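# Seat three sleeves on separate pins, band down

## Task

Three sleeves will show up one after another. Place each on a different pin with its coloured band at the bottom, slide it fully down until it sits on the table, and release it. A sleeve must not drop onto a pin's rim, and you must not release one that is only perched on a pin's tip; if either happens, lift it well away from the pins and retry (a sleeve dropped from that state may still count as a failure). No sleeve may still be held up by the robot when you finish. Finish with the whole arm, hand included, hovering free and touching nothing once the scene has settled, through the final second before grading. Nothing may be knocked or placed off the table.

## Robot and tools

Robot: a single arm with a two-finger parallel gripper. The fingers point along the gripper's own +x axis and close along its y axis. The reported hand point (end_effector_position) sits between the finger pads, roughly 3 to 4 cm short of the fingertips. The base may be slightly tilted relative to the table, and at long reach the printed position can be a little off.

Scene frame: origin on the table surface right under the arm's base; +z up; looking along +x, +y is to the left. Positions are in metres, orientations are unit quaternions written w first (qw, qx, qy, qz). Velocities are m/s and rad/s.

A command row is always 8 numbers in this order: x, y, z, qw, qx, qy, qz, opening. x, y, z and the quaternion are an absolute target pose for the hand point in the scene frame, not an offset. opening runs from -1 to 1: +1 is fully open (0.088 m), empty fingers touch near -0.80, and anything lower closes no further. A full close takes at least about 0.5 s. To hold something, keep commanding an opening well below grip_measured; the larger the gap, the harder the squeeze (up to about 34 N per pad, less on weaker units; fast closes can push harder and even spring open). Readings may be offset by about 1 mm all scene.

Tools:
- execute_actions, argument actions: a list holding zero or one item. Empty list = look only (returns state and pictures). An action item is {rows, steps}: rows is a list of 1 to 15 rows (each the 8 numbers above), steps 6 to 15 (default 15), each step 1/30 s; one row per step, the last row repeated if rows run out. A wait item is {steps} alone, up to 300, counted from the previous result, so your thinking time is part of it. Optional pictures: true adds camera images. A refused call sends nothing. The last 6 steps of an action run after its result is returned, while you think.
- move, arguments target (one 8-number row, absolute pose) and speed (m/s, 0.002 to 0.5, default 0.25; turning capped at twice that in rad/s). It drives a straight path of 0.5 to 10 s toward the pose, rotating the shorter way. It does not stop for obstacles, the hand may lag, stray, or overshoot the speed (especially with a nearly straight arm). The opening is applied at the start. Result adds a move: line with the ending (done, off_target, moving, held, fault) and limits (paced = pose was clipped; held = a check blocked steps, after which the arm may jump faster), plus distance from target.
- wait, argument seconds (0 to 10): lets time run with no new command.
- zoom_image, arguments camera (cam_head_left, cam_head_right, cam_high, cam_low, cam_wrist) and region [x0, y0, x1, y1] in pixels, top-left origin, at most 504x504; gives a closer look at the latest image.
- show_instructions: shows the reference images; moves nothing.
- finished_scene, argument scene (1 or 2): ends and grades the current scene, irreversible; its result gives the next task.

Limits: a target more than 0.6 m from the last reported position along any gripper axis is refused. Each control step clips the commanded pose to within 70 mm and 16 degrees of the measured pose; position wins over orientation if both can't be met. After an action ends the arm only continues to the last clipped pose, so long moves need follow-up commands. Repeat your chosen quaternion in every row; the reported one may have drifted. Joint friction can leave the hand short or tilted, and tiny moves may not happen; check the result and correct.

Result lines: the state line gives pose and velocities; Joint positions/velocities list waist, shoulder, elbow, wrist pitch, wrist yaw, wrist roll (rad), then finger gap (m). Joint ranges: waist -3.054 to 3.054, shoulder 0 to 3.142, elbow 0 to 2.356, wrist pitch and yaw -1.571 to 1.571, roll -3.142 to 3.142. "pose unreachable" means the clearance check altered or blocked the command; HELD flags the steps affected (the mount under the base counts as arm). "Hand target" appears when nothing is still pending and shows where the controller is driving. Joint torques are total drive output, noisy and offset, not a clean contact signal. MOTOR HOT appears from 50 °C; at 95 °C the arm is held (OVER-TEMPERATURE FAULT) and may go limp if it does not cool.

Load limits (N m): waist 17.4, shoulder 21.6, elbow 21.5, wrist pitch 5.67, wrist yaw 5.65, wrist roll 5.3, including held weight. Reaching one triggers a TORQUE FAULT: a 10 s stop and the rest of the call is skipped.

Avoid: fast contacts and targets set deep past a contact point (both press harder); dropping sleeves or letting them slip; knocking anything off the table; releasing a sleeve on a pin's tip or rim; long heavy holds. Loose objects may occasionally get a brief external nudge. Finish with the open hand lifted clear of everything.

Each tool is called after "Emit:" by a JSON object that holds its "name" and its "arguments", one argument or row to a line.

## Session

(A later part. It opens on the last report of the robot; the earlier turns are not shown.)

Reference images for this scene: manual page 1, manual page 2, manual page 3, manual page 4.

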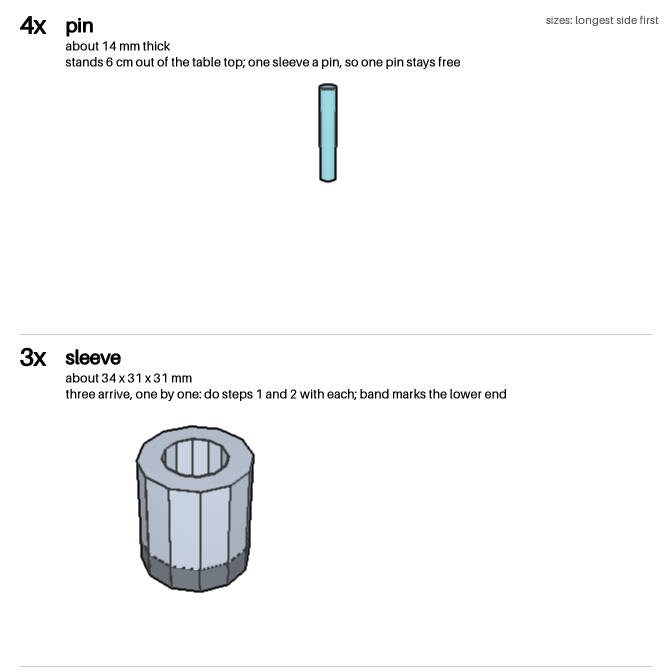

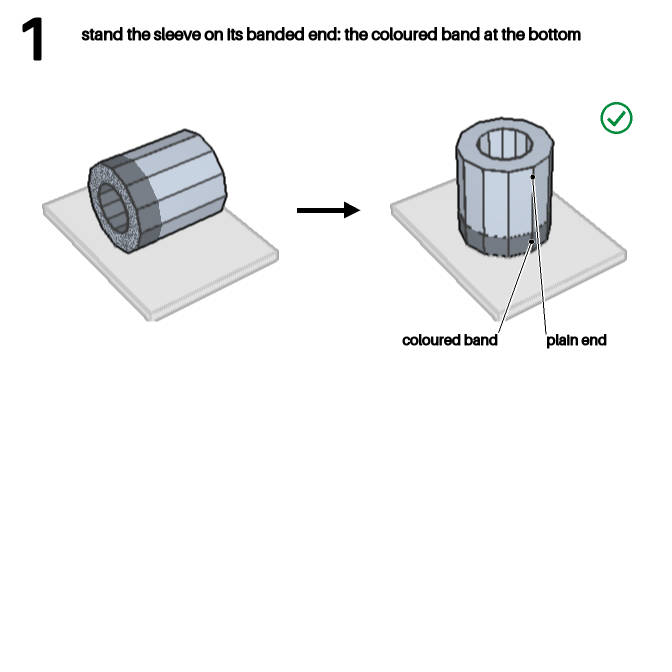

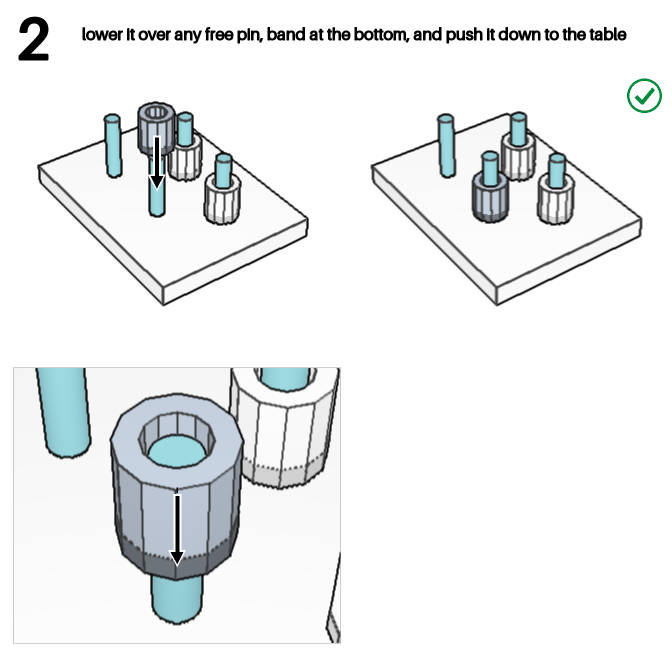

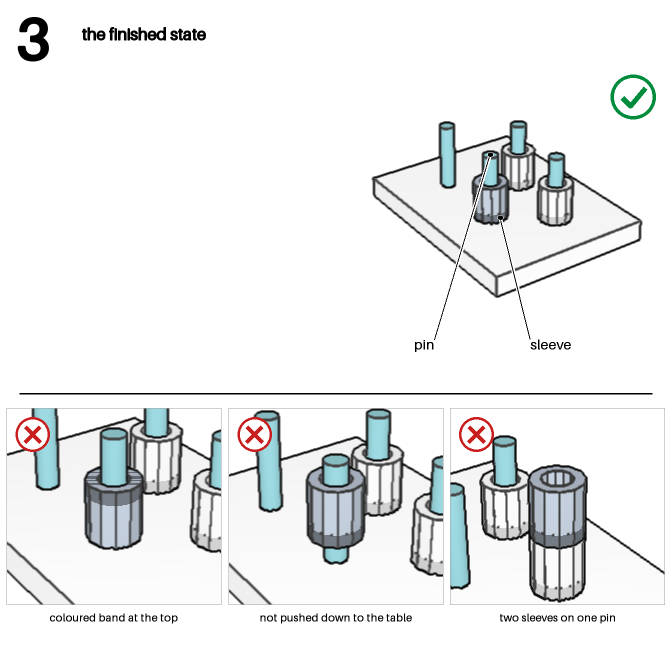

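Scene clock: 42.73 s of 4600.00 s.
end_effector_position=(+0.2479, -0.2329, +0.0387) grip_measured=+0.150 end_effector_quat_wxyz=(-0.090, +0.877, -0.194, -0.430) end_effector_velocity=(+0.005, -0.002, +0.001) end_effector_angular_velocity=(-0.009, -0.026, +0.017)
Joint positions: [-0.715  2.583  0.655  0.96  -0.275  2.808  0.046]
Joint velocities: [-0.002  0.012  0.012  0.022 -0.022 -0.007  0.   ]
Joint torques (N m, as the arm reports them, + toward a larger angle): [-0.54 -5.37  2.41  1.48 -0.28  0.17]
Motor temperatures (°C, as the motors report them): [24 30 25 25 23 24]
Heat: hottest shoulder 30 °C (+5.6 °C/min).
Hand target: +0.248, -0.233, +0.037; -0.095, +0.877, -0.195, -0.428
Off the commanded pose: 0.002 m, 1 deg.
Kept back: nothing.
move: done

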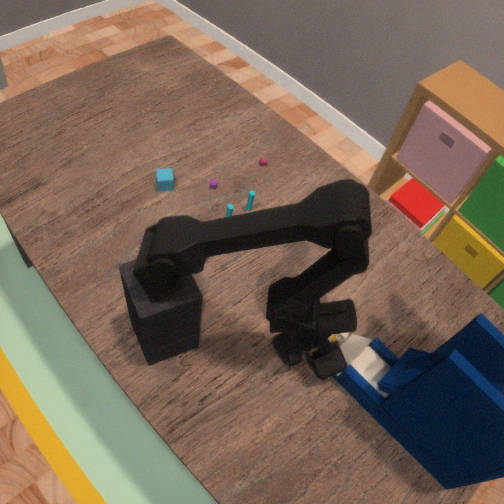

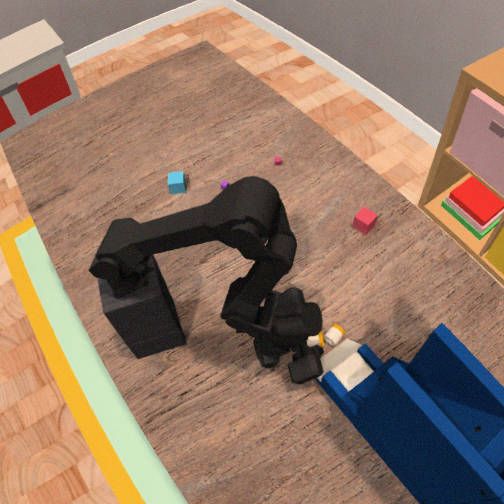

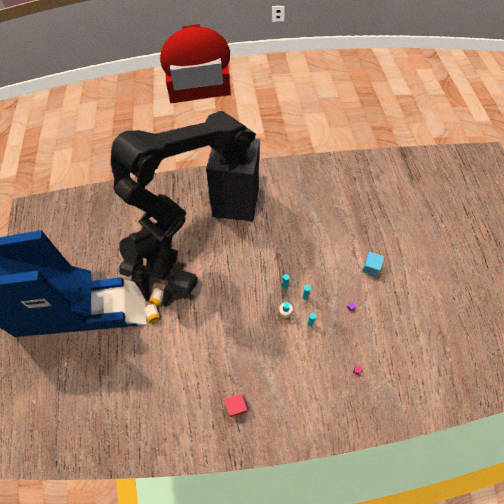

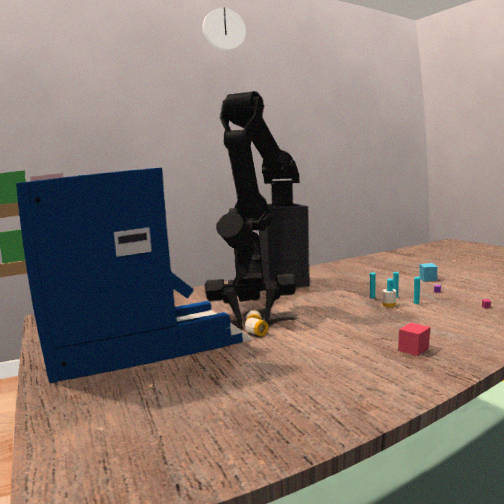

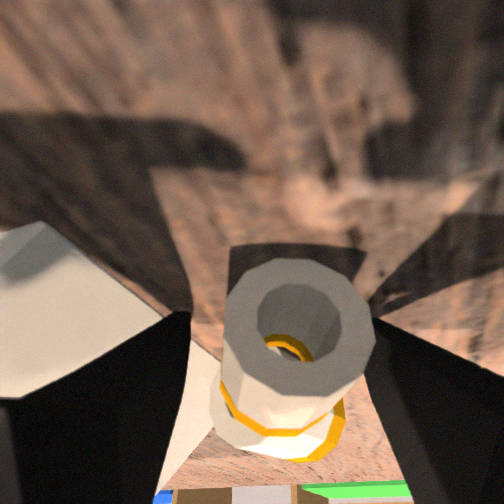

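Emit:
{"name": "move", "arguments": {
  "target": [0.2485,-0.232,0.037,0.0949,-0.8775,0.1945,0.428,-0.45],
  "speed": 0.04
}}

Emit:
{"name": "move", "arguments": {
  "target": [0.24,-0.215,0.09,0.0949,-0.8775,0.1945,0.428,-0.45],
  "speed": 0.15
}}

Emit:
{"name": "move", "arguments": {
  "target": [0.27,-0.06,0.16,0.3536,0.6124,0.3536,-0.6124,-0.45],
  "speed": 0.4
}}

Emit:
{"name": "move", "arguments": {
  "target": [0.251,0.107,0.125,0.8676,0.1496,0.262,-0.3959,-0.45],
  "speed": 0.4
}}

Emit:
{"name": "move", "arguments": {
  "target": [0.251,0.107,0.097,0.8676,0.1496,0.262,-0.3959,-0.45],
  "speed": 0.035
}}

Emit:
{"name": "zoom_image", "arguments": {
  "camera": "cam_wrist",
  "region": [203,275,383,475]
}}

Emit:
{"name": "zoom_image", "arguments": {
  "camera": "cam_low",
  "region": [340,240,420,320]
}}

Scene clock: 44.10 s of 4600.00 s.
end_effector_position=(+0.2486, -0.2336, +0.0389) grip_measured=-0.190 end_effector_quat_wxyz=(-0.091, +0.878, -0.195, -0.428) end_effector_velocity=(-0.000, +0.000, -0.000) end_effector_angular_velocity=(-0.002, +0.001, -0.008)
Joint positions: [-0.715  2.585  0.656  0.967 -0.276  2.813  0.03 ]
Joint velocities: [ 0.002  0.002 -0.002  0.007  0.007  0.007  0.   ]
Joint torques (N m, as the arm reports them, + toward a larger angle): [-0.06 -5.43  2.08  1.5  -0.17  0.17]
Motor temperatures (°C, as the motors report them): [24 30 25 25 23 24]
Heat: hottest shoulder 30 °C (+5.4 °C/min).
Hand target: +0.249, -0.232, +0.037; -0.095, +0.878, -0.194, -0.428
Off the commanded pose: 0.002 m, 0 deg.
Kept back: nothing.
move: done

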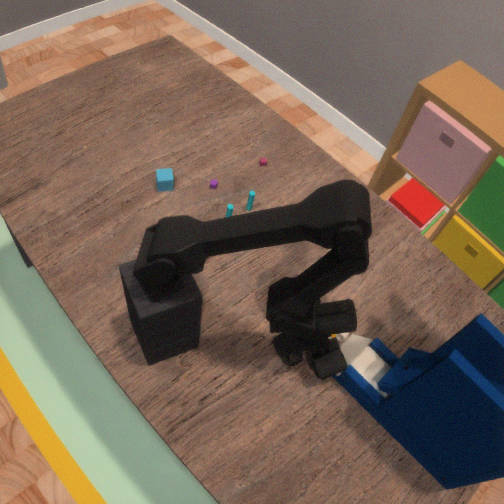

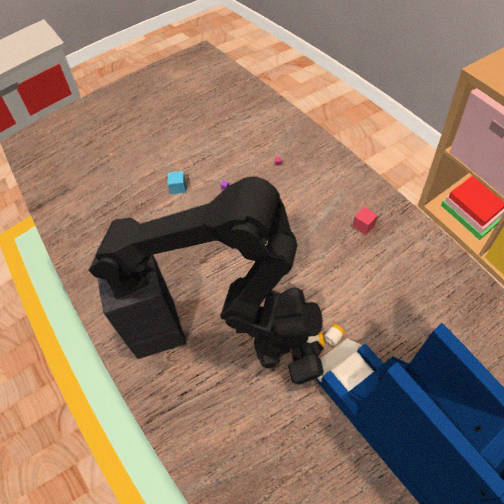

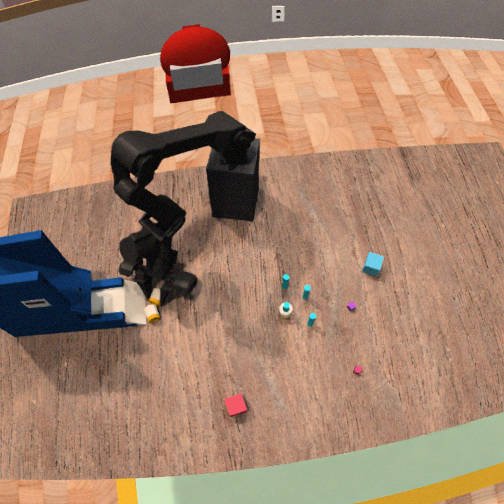

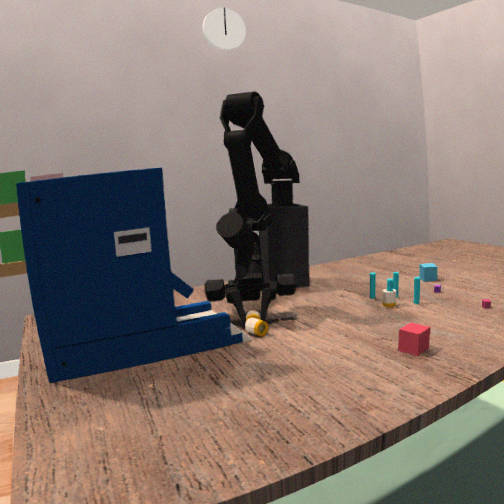

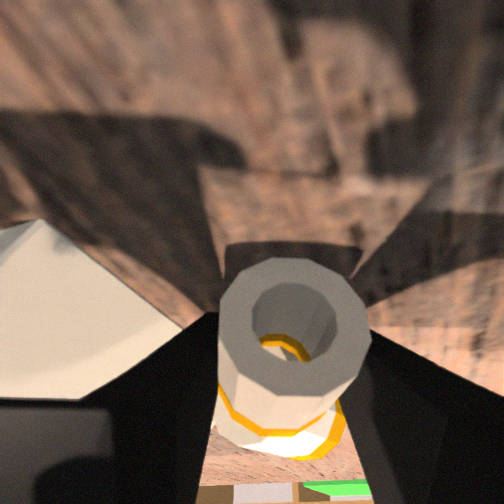

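Scene clock: 45.03 s of 4600.00 s.
end_effector_position=(+0.2388, -0.2148, +0.0867) grip_measured=-0.189 end_effector_quat_wxyz=(-0.095, +0.877, -0.192, -0.430) end_effector_velocity=(-0.000, +0.001, +0.004) end_effector_angular_velocity=(-0.002, -0.004, +0.008)
Joint positions: [-0.704  2.338  0.499  0.869 -0.276  2.824  0.03 ]
Joint velocities: [-0.002 -0.017 -0.007 -0.007 -0.007 -0.007 -0.   ]
Joint torques (N m, as the arm reports them, + toward a larger angle): [ 0.1  -6.67  1.99  1.11  0.04  0.17]
Motor temperatures (°C, as the motors report them): [24 30 24 25 23 24]
Heat: hottest shoulder 30 °C (+5.3 °C/min).
Hand target: +0.240, -0.215, +0.090; -0.095, +0.878, -0.195, -0.428
Off the commanded pose: 0.004 m, 0 deg.
Kept back: nothing.
move: done

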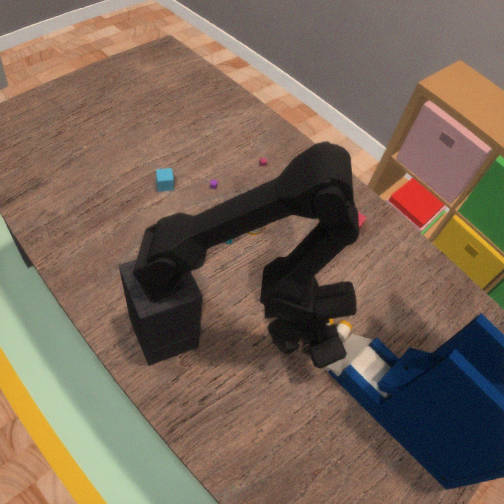

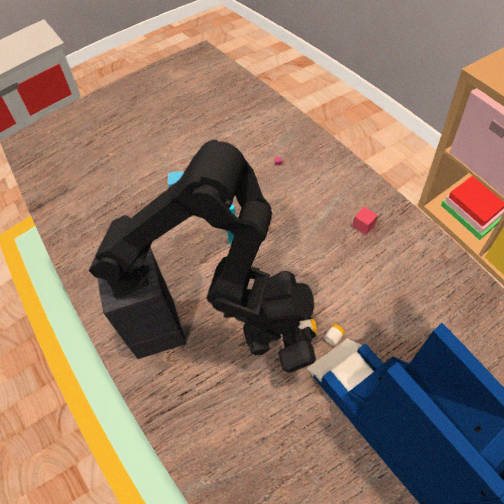

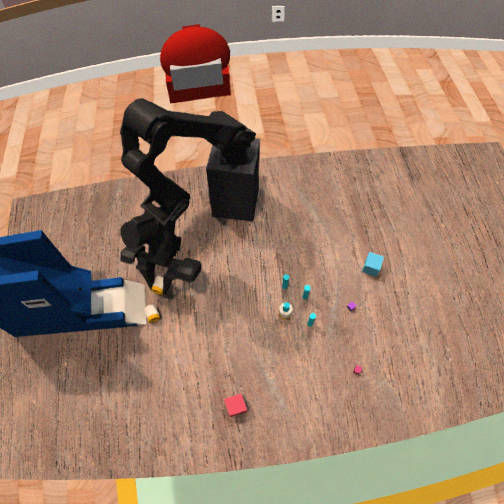

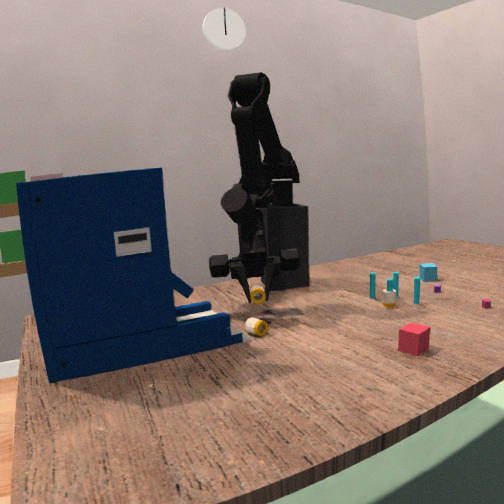

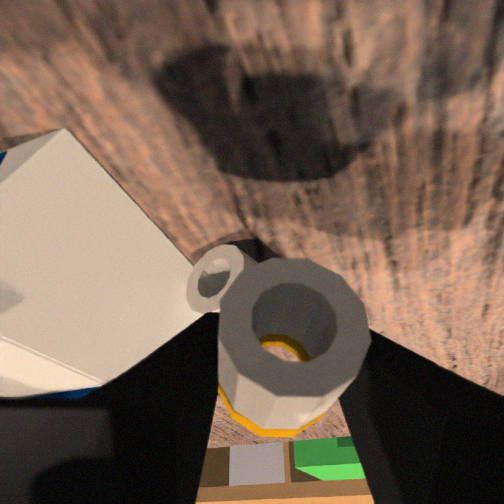

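Scene clock: 47.60 s of 4600.00 s.
end_effector_position=(+0.2659, -0.0589, +0.1577) grip_measured=-0.189 end_effector_quat_wxyz=(+0.348, +0.614, +0.354, -0.613) end_effector_velocity=(-0.002, +0.001, +0.001) end_effector_angular_velocity=(+0.011, +0.015, +0.019)
Joint positions: [-0.09   1.914  0.812 -0.472 -0.042  1.868  0.03 ]
Joint velocities: [-0.002  0.002  0.007 -0.022 -0.007 -0.022  0.   ]
Joint torques (N m, as the arm reports them, + toward a larger angle): [ 0.08 -5.79  5.75 -0.05  0.23 -0.2 ]
Motor temperatures (°C, as the motors report them): [24 30 25 25 23 24]
Heat: hottest shoulder 30 °C (+5.0 °C/min).
Hand target: +0.270, -0.059, +0.160; +0.356, +0.613, +0.354, -0.610
Off the commanded pose: 0.005 m, 1 deg.
Kept back: nothing.
move: done

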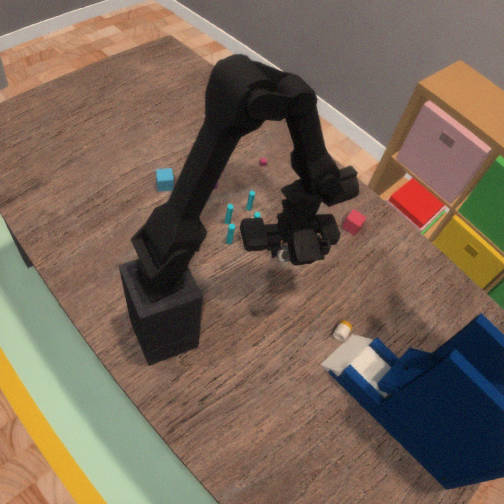

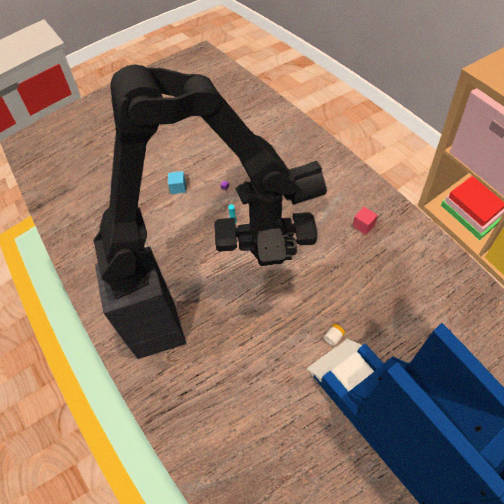

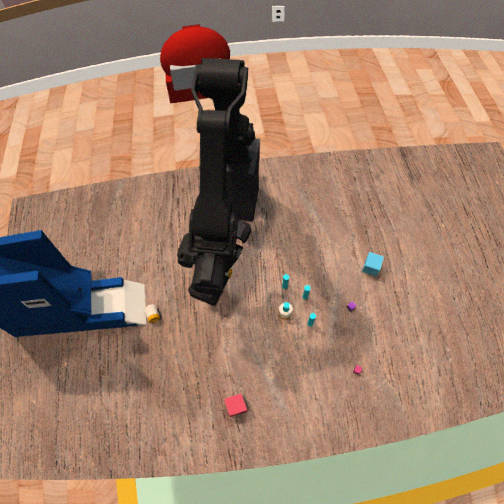

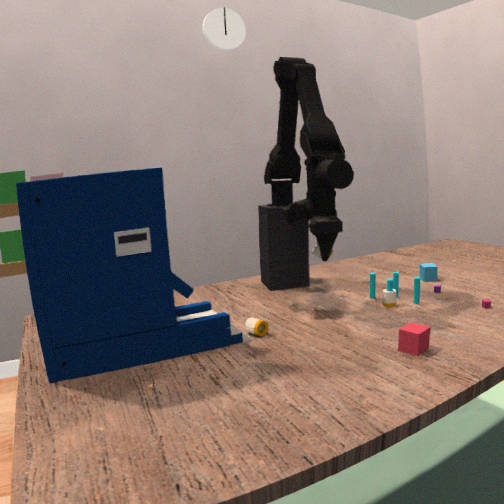

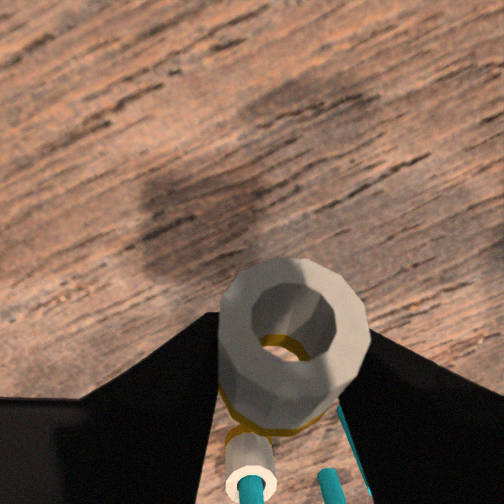

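Scene clock: 50.07 s of 4600.00 s.
end_effector_position=(+0.2502, +0.1073, +0.1261) grip_measured=-0.189 end_effector_quat_wxyz=(+0.865, +0.160, +0.263, -0.397) end_effector_velocity=(-0.003, -0.002, -0.002) end_effector_angular_velocity=(-0.020, +0.027, +0.005)
Joint positions: [ 1.011  2.24   0.775 -0.25   0.925  1.871  0.03 ]
Joint velocities: [ 0.002  0.007  0.002 -0.022 -0.007 -0.007 -0.   ]
Joint torques (N m, as the arm reports them, + toward a larger angle): [ 0.21 -5.03  3.47 -0.31  0.72 -0.18]
Motor temperatures (°C, as the motors report them): [24 30 25 25 23 24]
Heat: hottest shoulder 30 °C (+4.8 °C/min).
Hand target: +0.251, +0.108, +0.126; +0.868, +0.153, +0.262, -0.394
Off the commanded pose: 0.001 m, 1 deg.
Kept back: nothing.
move: done

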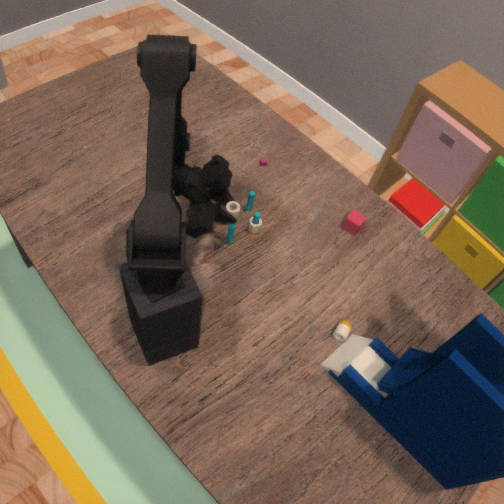

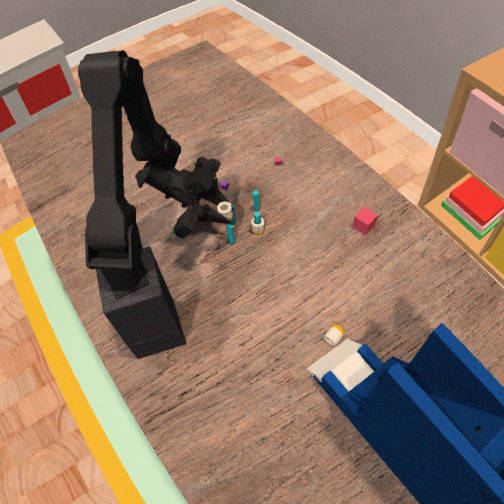

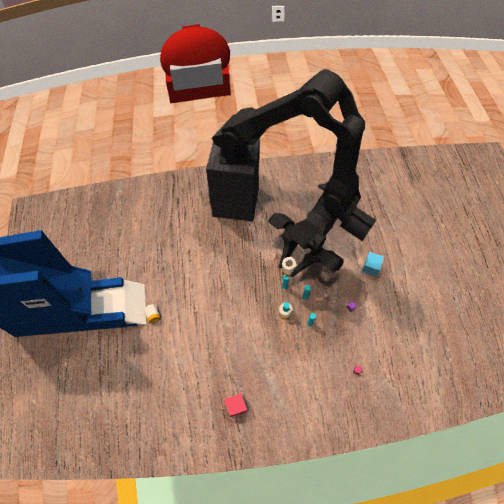

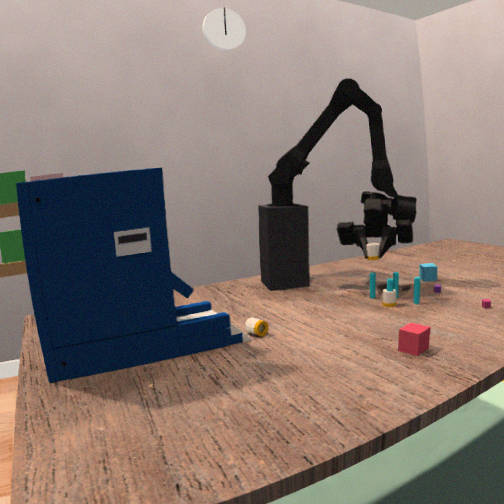

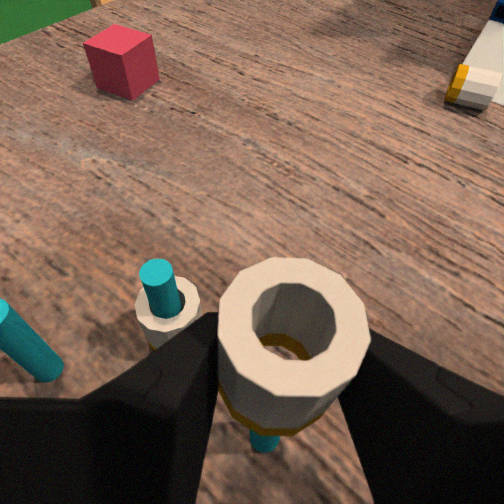

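Scene clock: 51.23 s of 4600.00 s.
end_effector_position=(+0.2502, +0.1064, +0.0980) grip_measured=-0.189 end_effector_quat_wxyz=(+0.865, +0.154, +0.264, -0.398) end_effector_velocity=(+0.002, +0.002, -0.001) end_effector_angular_velocity=(+0.002, +0.011, +0.009)
Joint positions: [ 1.011  2.363  0.804 -0.166  0.926  1.869  0.03 ]
Joint velocities: [-0.002  0.002  0.007  0.007 -0.007 -0.022 -0.   ]
Joint torques (N m, as the arm reports them, + toward a larger angle): [ 0.04 -5.22  2.95  0.01  0.71 -0.18]
Motor temperatures (°C, as the motors report them): [24 30 25 25 23 24]
Heat: hottest shoulder 30 °C (+4.7 °C/min).
Hand target: +0.251, +0.107, +0.097; +0.867, +0.150, +0.262, -0.396
Off the commanded pose: 0.001 m, 1 deg.
Kept back: nothing.
move: done

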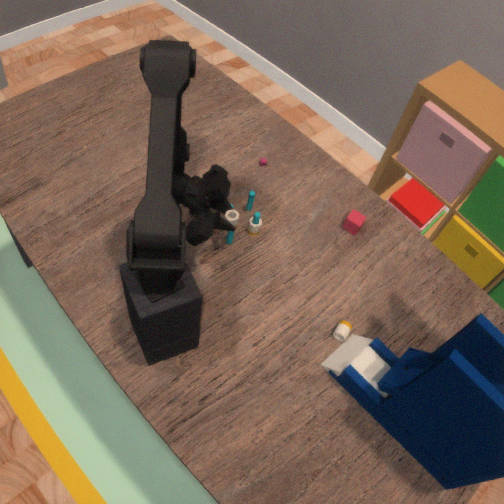

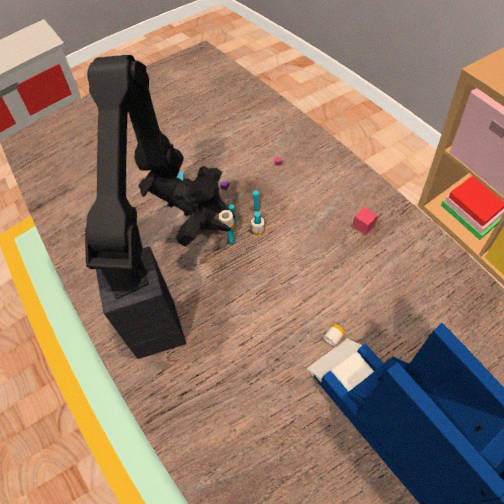

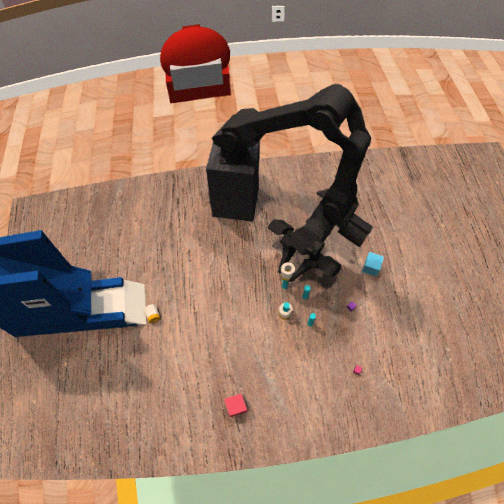

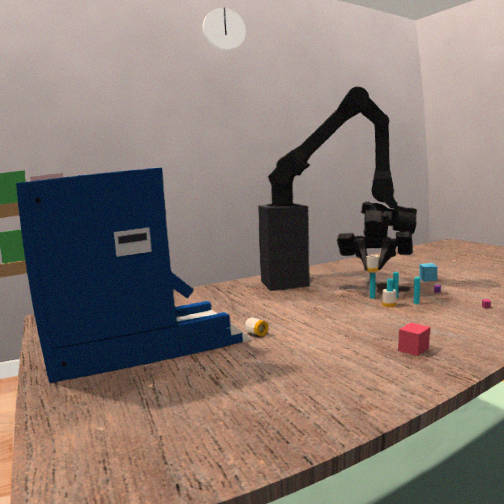

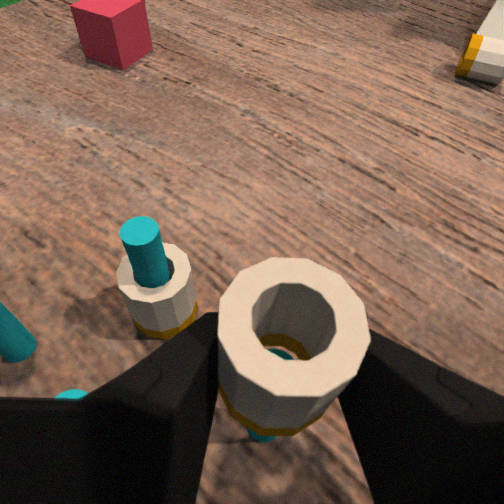

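Region (203, 275, 383, 475) of cam_wrist's 504x504 image, scaled by 2.520, with more detail than that image has; it fills the left 454 columns of this view, and the rest is white.

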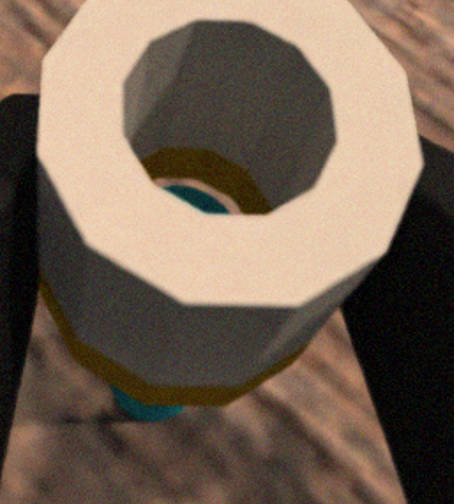

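Region (340, 240, 420, 320) of cam_low's 504x504 image, scaled by 6.300, with more detail than that image has.

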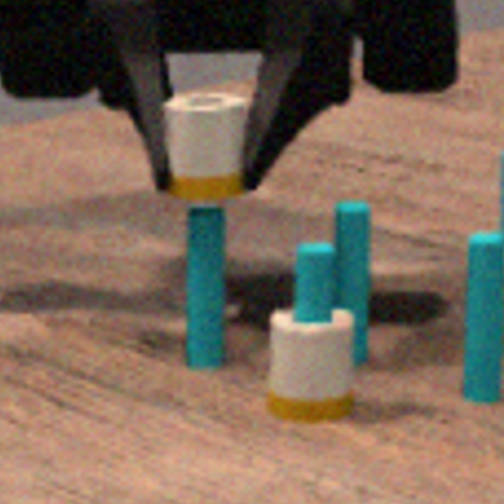

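Emit:
{"name": "move", "arguments": {
  "target": [0.2536,0.1039,0.093,0.8676,0.1496,0.262,-0.3959,-0.45],
  "speed": 0.01
}}

Emit:
{"name": "zoom_image", "arguments": {
  "camera": "cam_wrist",
  "region": [203,275,383,475]
}}

Emit:
{"name": "zoom_image", "arguments": {
  "camera": "cam_low",
  "region": [340,240,420,320]
}}

Scene clock: 52.37 s of 4600.00 s.
end_effector_position=(+0.2531, +0.1060, +0.0940) grip_measured=-0.189 end_effector_quat_wxyz=(+0.866, +0.155, +0.264, -0.395) end_effector_velocity=(+0.000, +0.002, -0.002) end_effector_angular_velocity=(+0.011, +0.022, +0.007)
Joint positions: [ 1.002  2.378  0.805 -0.128  0.929  1.845  0.03 ]
Joint velocities: [-0.002 -0.002  0.002  0.007 -0.022 -0.022 -0.   ]
Joint torques (N m, as the arm reports them, + toward a larger angle): [-0.47 -5.21  2.47  0.06  0.71 -0.18]
Motor temperatures (°C, as the motors report them): [24 30 25 25 23 24]
Heat: hottest shoulder 30 °C (+4.6 °C/min).
Hand target: +0.254, +0.104, +0.093; +0.867, +0.149, +0.262, -0.396
Off the commanded pose: 0.002 m, 1 deg.
Kept back: nothing.
move: done

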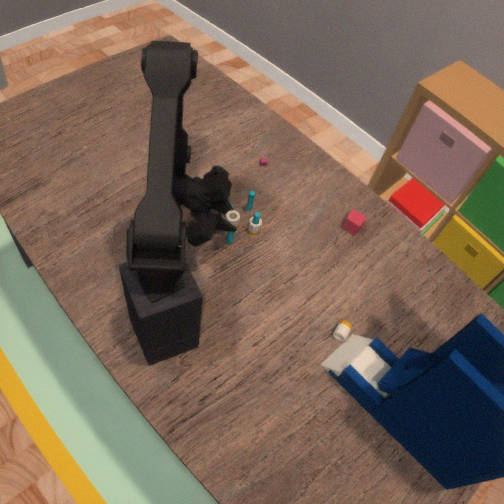

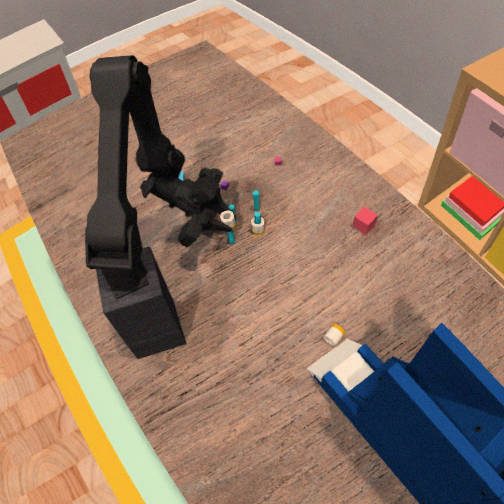

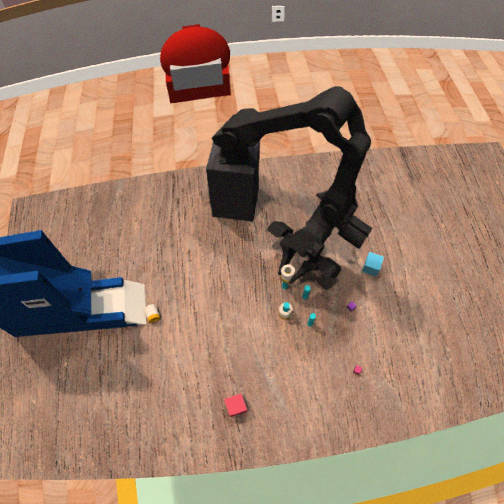

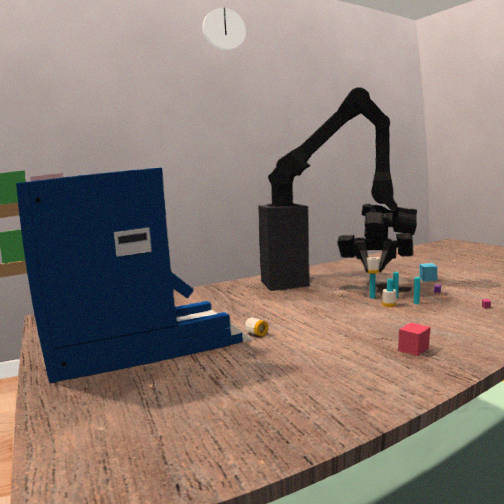

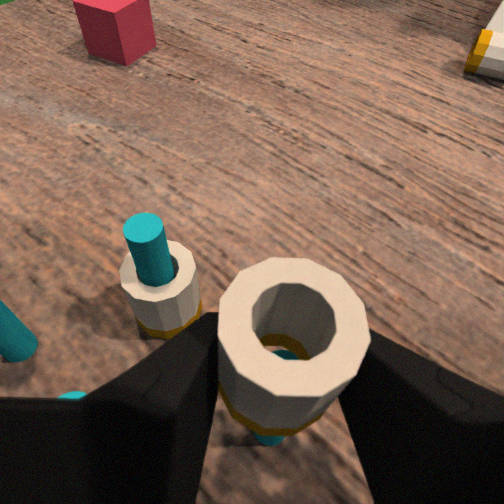

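Region (203, 275, 383, 475) of cam_wrist's 504x504 image, scaled by 2.520, with more detail than that image has; it fills the left 454 columns of this view, and the rest is white.

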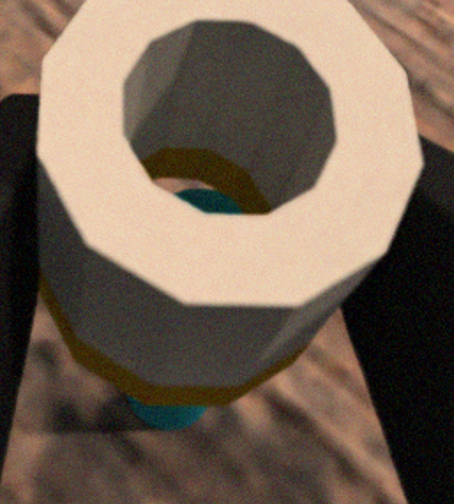

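Region (340, 240, 420, 320) of cam_low's 504x504 image, scaled by 6.300, with more detail than that image has.

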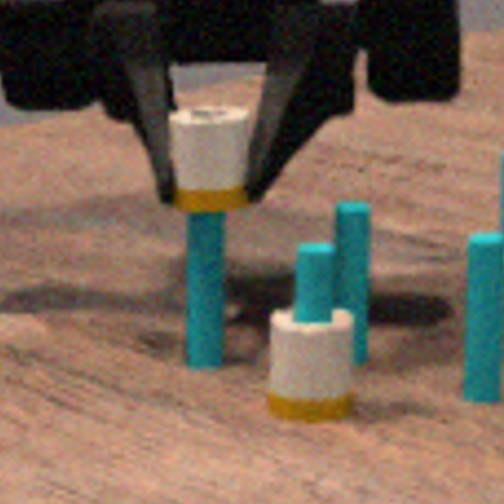

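Went 2 mm left; redo via up/down.

Emit:
{"name": "move", "arguments": {
  "target": [0.2536,0.103,0.112,0.8676,0.1496,0.262,-0.3959,-0.45],
  "speed": 0.035
}}

Emit:
{"name": "move", "arguments": {
  "target": [0.2536,0.103,0.0925,0.8676,0.1496,0.262,-0.3959,-0.45],
  "speed": 0.025
}}

Emit:
{"name": "zoom_image", "arguments": {
  "camera": "cam_wrist",
  "region": [203,275,383,475]
}}

Scene clock: 53.47 s of 4600.00 s.
end_effector_position=(+0.2524, +0.1039, +0.1082) grip_measured=-0.189 end_effector_quat_wxyz=(+0.866, +0.151, +0.265, -0.396) end_effector_velocity=(-0.001, -0.001, +0.002) end_effector_angular_velocity=(-0.001, +0.011, +0.001)
Joint positions: [ 0.998  2.317  0.785 -0.174  0.93   1.838  0.03 ]
Joint velocities: [-0.002 -0.012 -0.007 -0.007 -0.007 -0.007  0.   ]
Joint torques (N m, as the arm reports them, + toward a larger angle): [-0.44 -7.06  2.1  -0.31  0.72 -0.19]
Motor temperatures (°C, as the motors report them): [24 30 24 25 23 24]
Heat: hottest shoulder 30 °C (+4.5 °C/min).
Hand target: +0.254, +0.103, +0.112; +0.867, +0.150, +0.262, -0.396
Off the commanded pose: 0.004 m, 0 deg.
Kept back: nothing.
move: done

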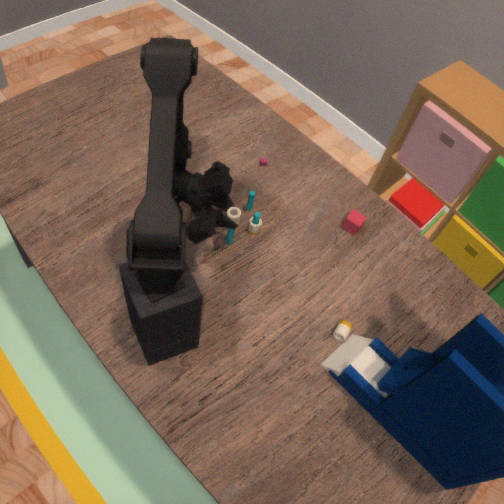

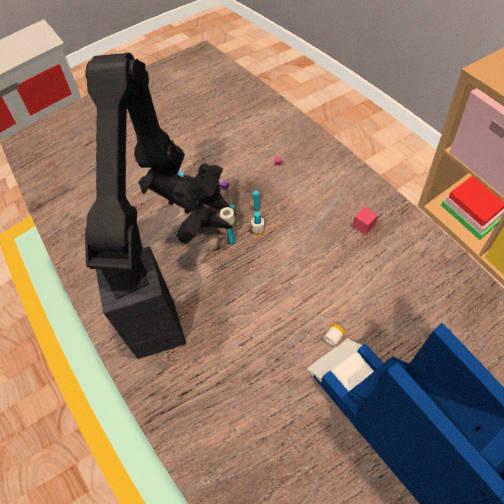

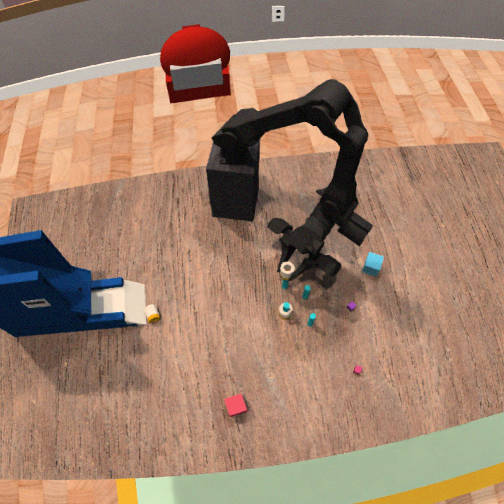

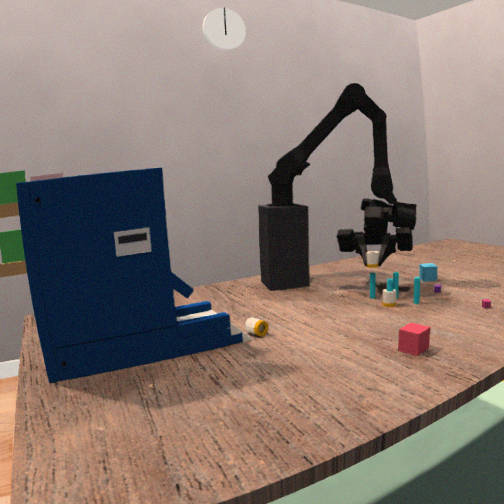

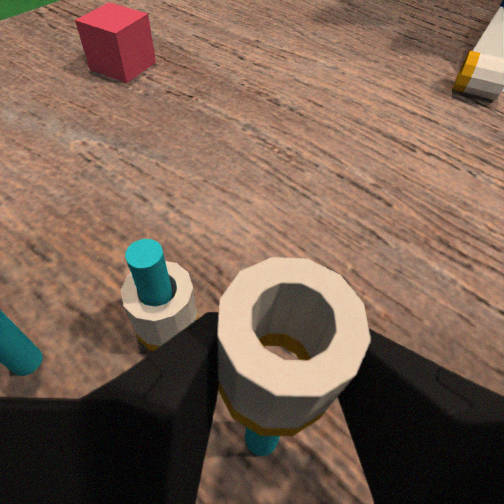

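Scene clock: 54.40 s of 4600.00 s.
end_effector_position=(+0.2523, +0.1035, +0.0935) grip_measured=-0.189 end_effector_quat_wxyz=(+0.866, +0.152, +0.264, -0.396) end_effector_velocity=(-0.001, +0.001, -0.003) end_effector_angular_velocity=(+0.008, +0.022, -0.002)
Joint positions: [ 0.998  2.379  0.797 -0.12   0.93   1.838  0.03 ]
Joint velocities: [-0.002  0.002  0.007 -0.007 -0.022 -0.007 -0.   ]
Joint torques (N m, as the arm reports them, + toward a larger angle): [-0.34 -5.12  2.8   0.08  0.71 -0.13]
Motor temperatures (°C, as the motors report them): [24 30 24 25 23 24]
Heat: hottest shoulder 30 °C (+4.4 °C/min).
Hand target: +0.254, +0.103, +0.093; +0.867, +0.149, +0.262, -0.396
Off the commanded pose: 0.002 m, 0 deg.
Kept back: nothing.
move: done

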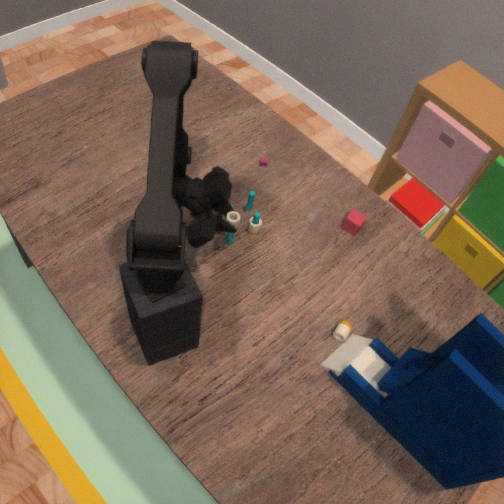

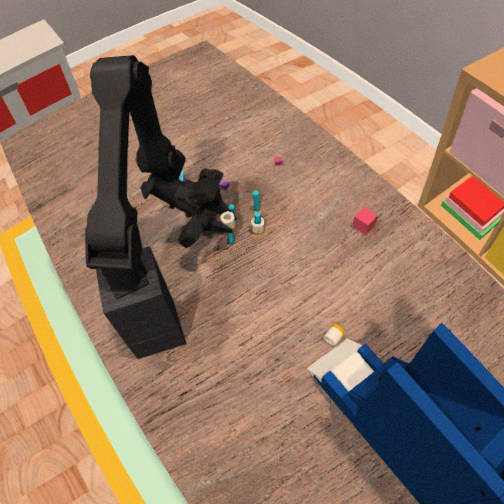

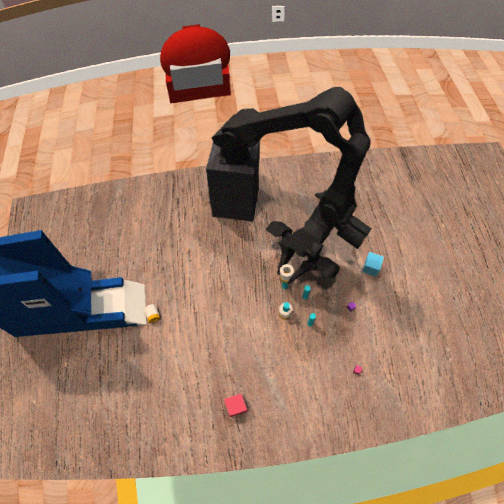

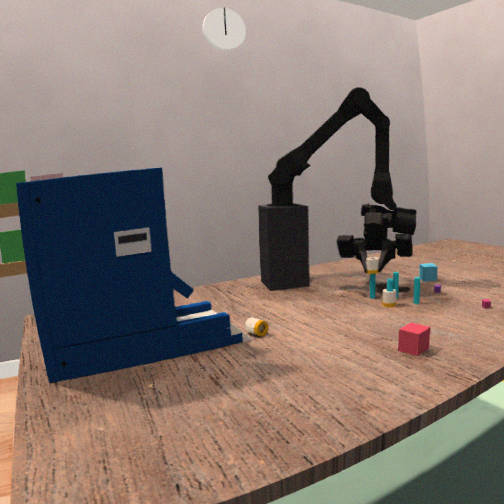

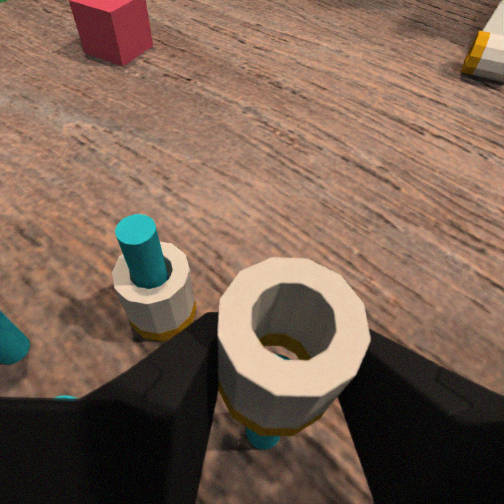

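Region (203, 275, 383, 475) of cam_wrist's 504x504 image, scaled by 2.520, with more detail than that image has; it fills the left 454 columns of this view, and the rest is white.

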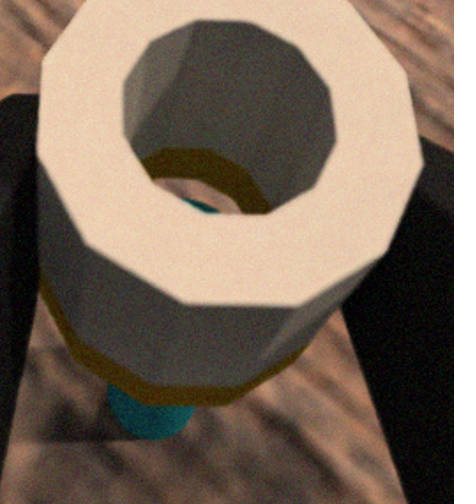

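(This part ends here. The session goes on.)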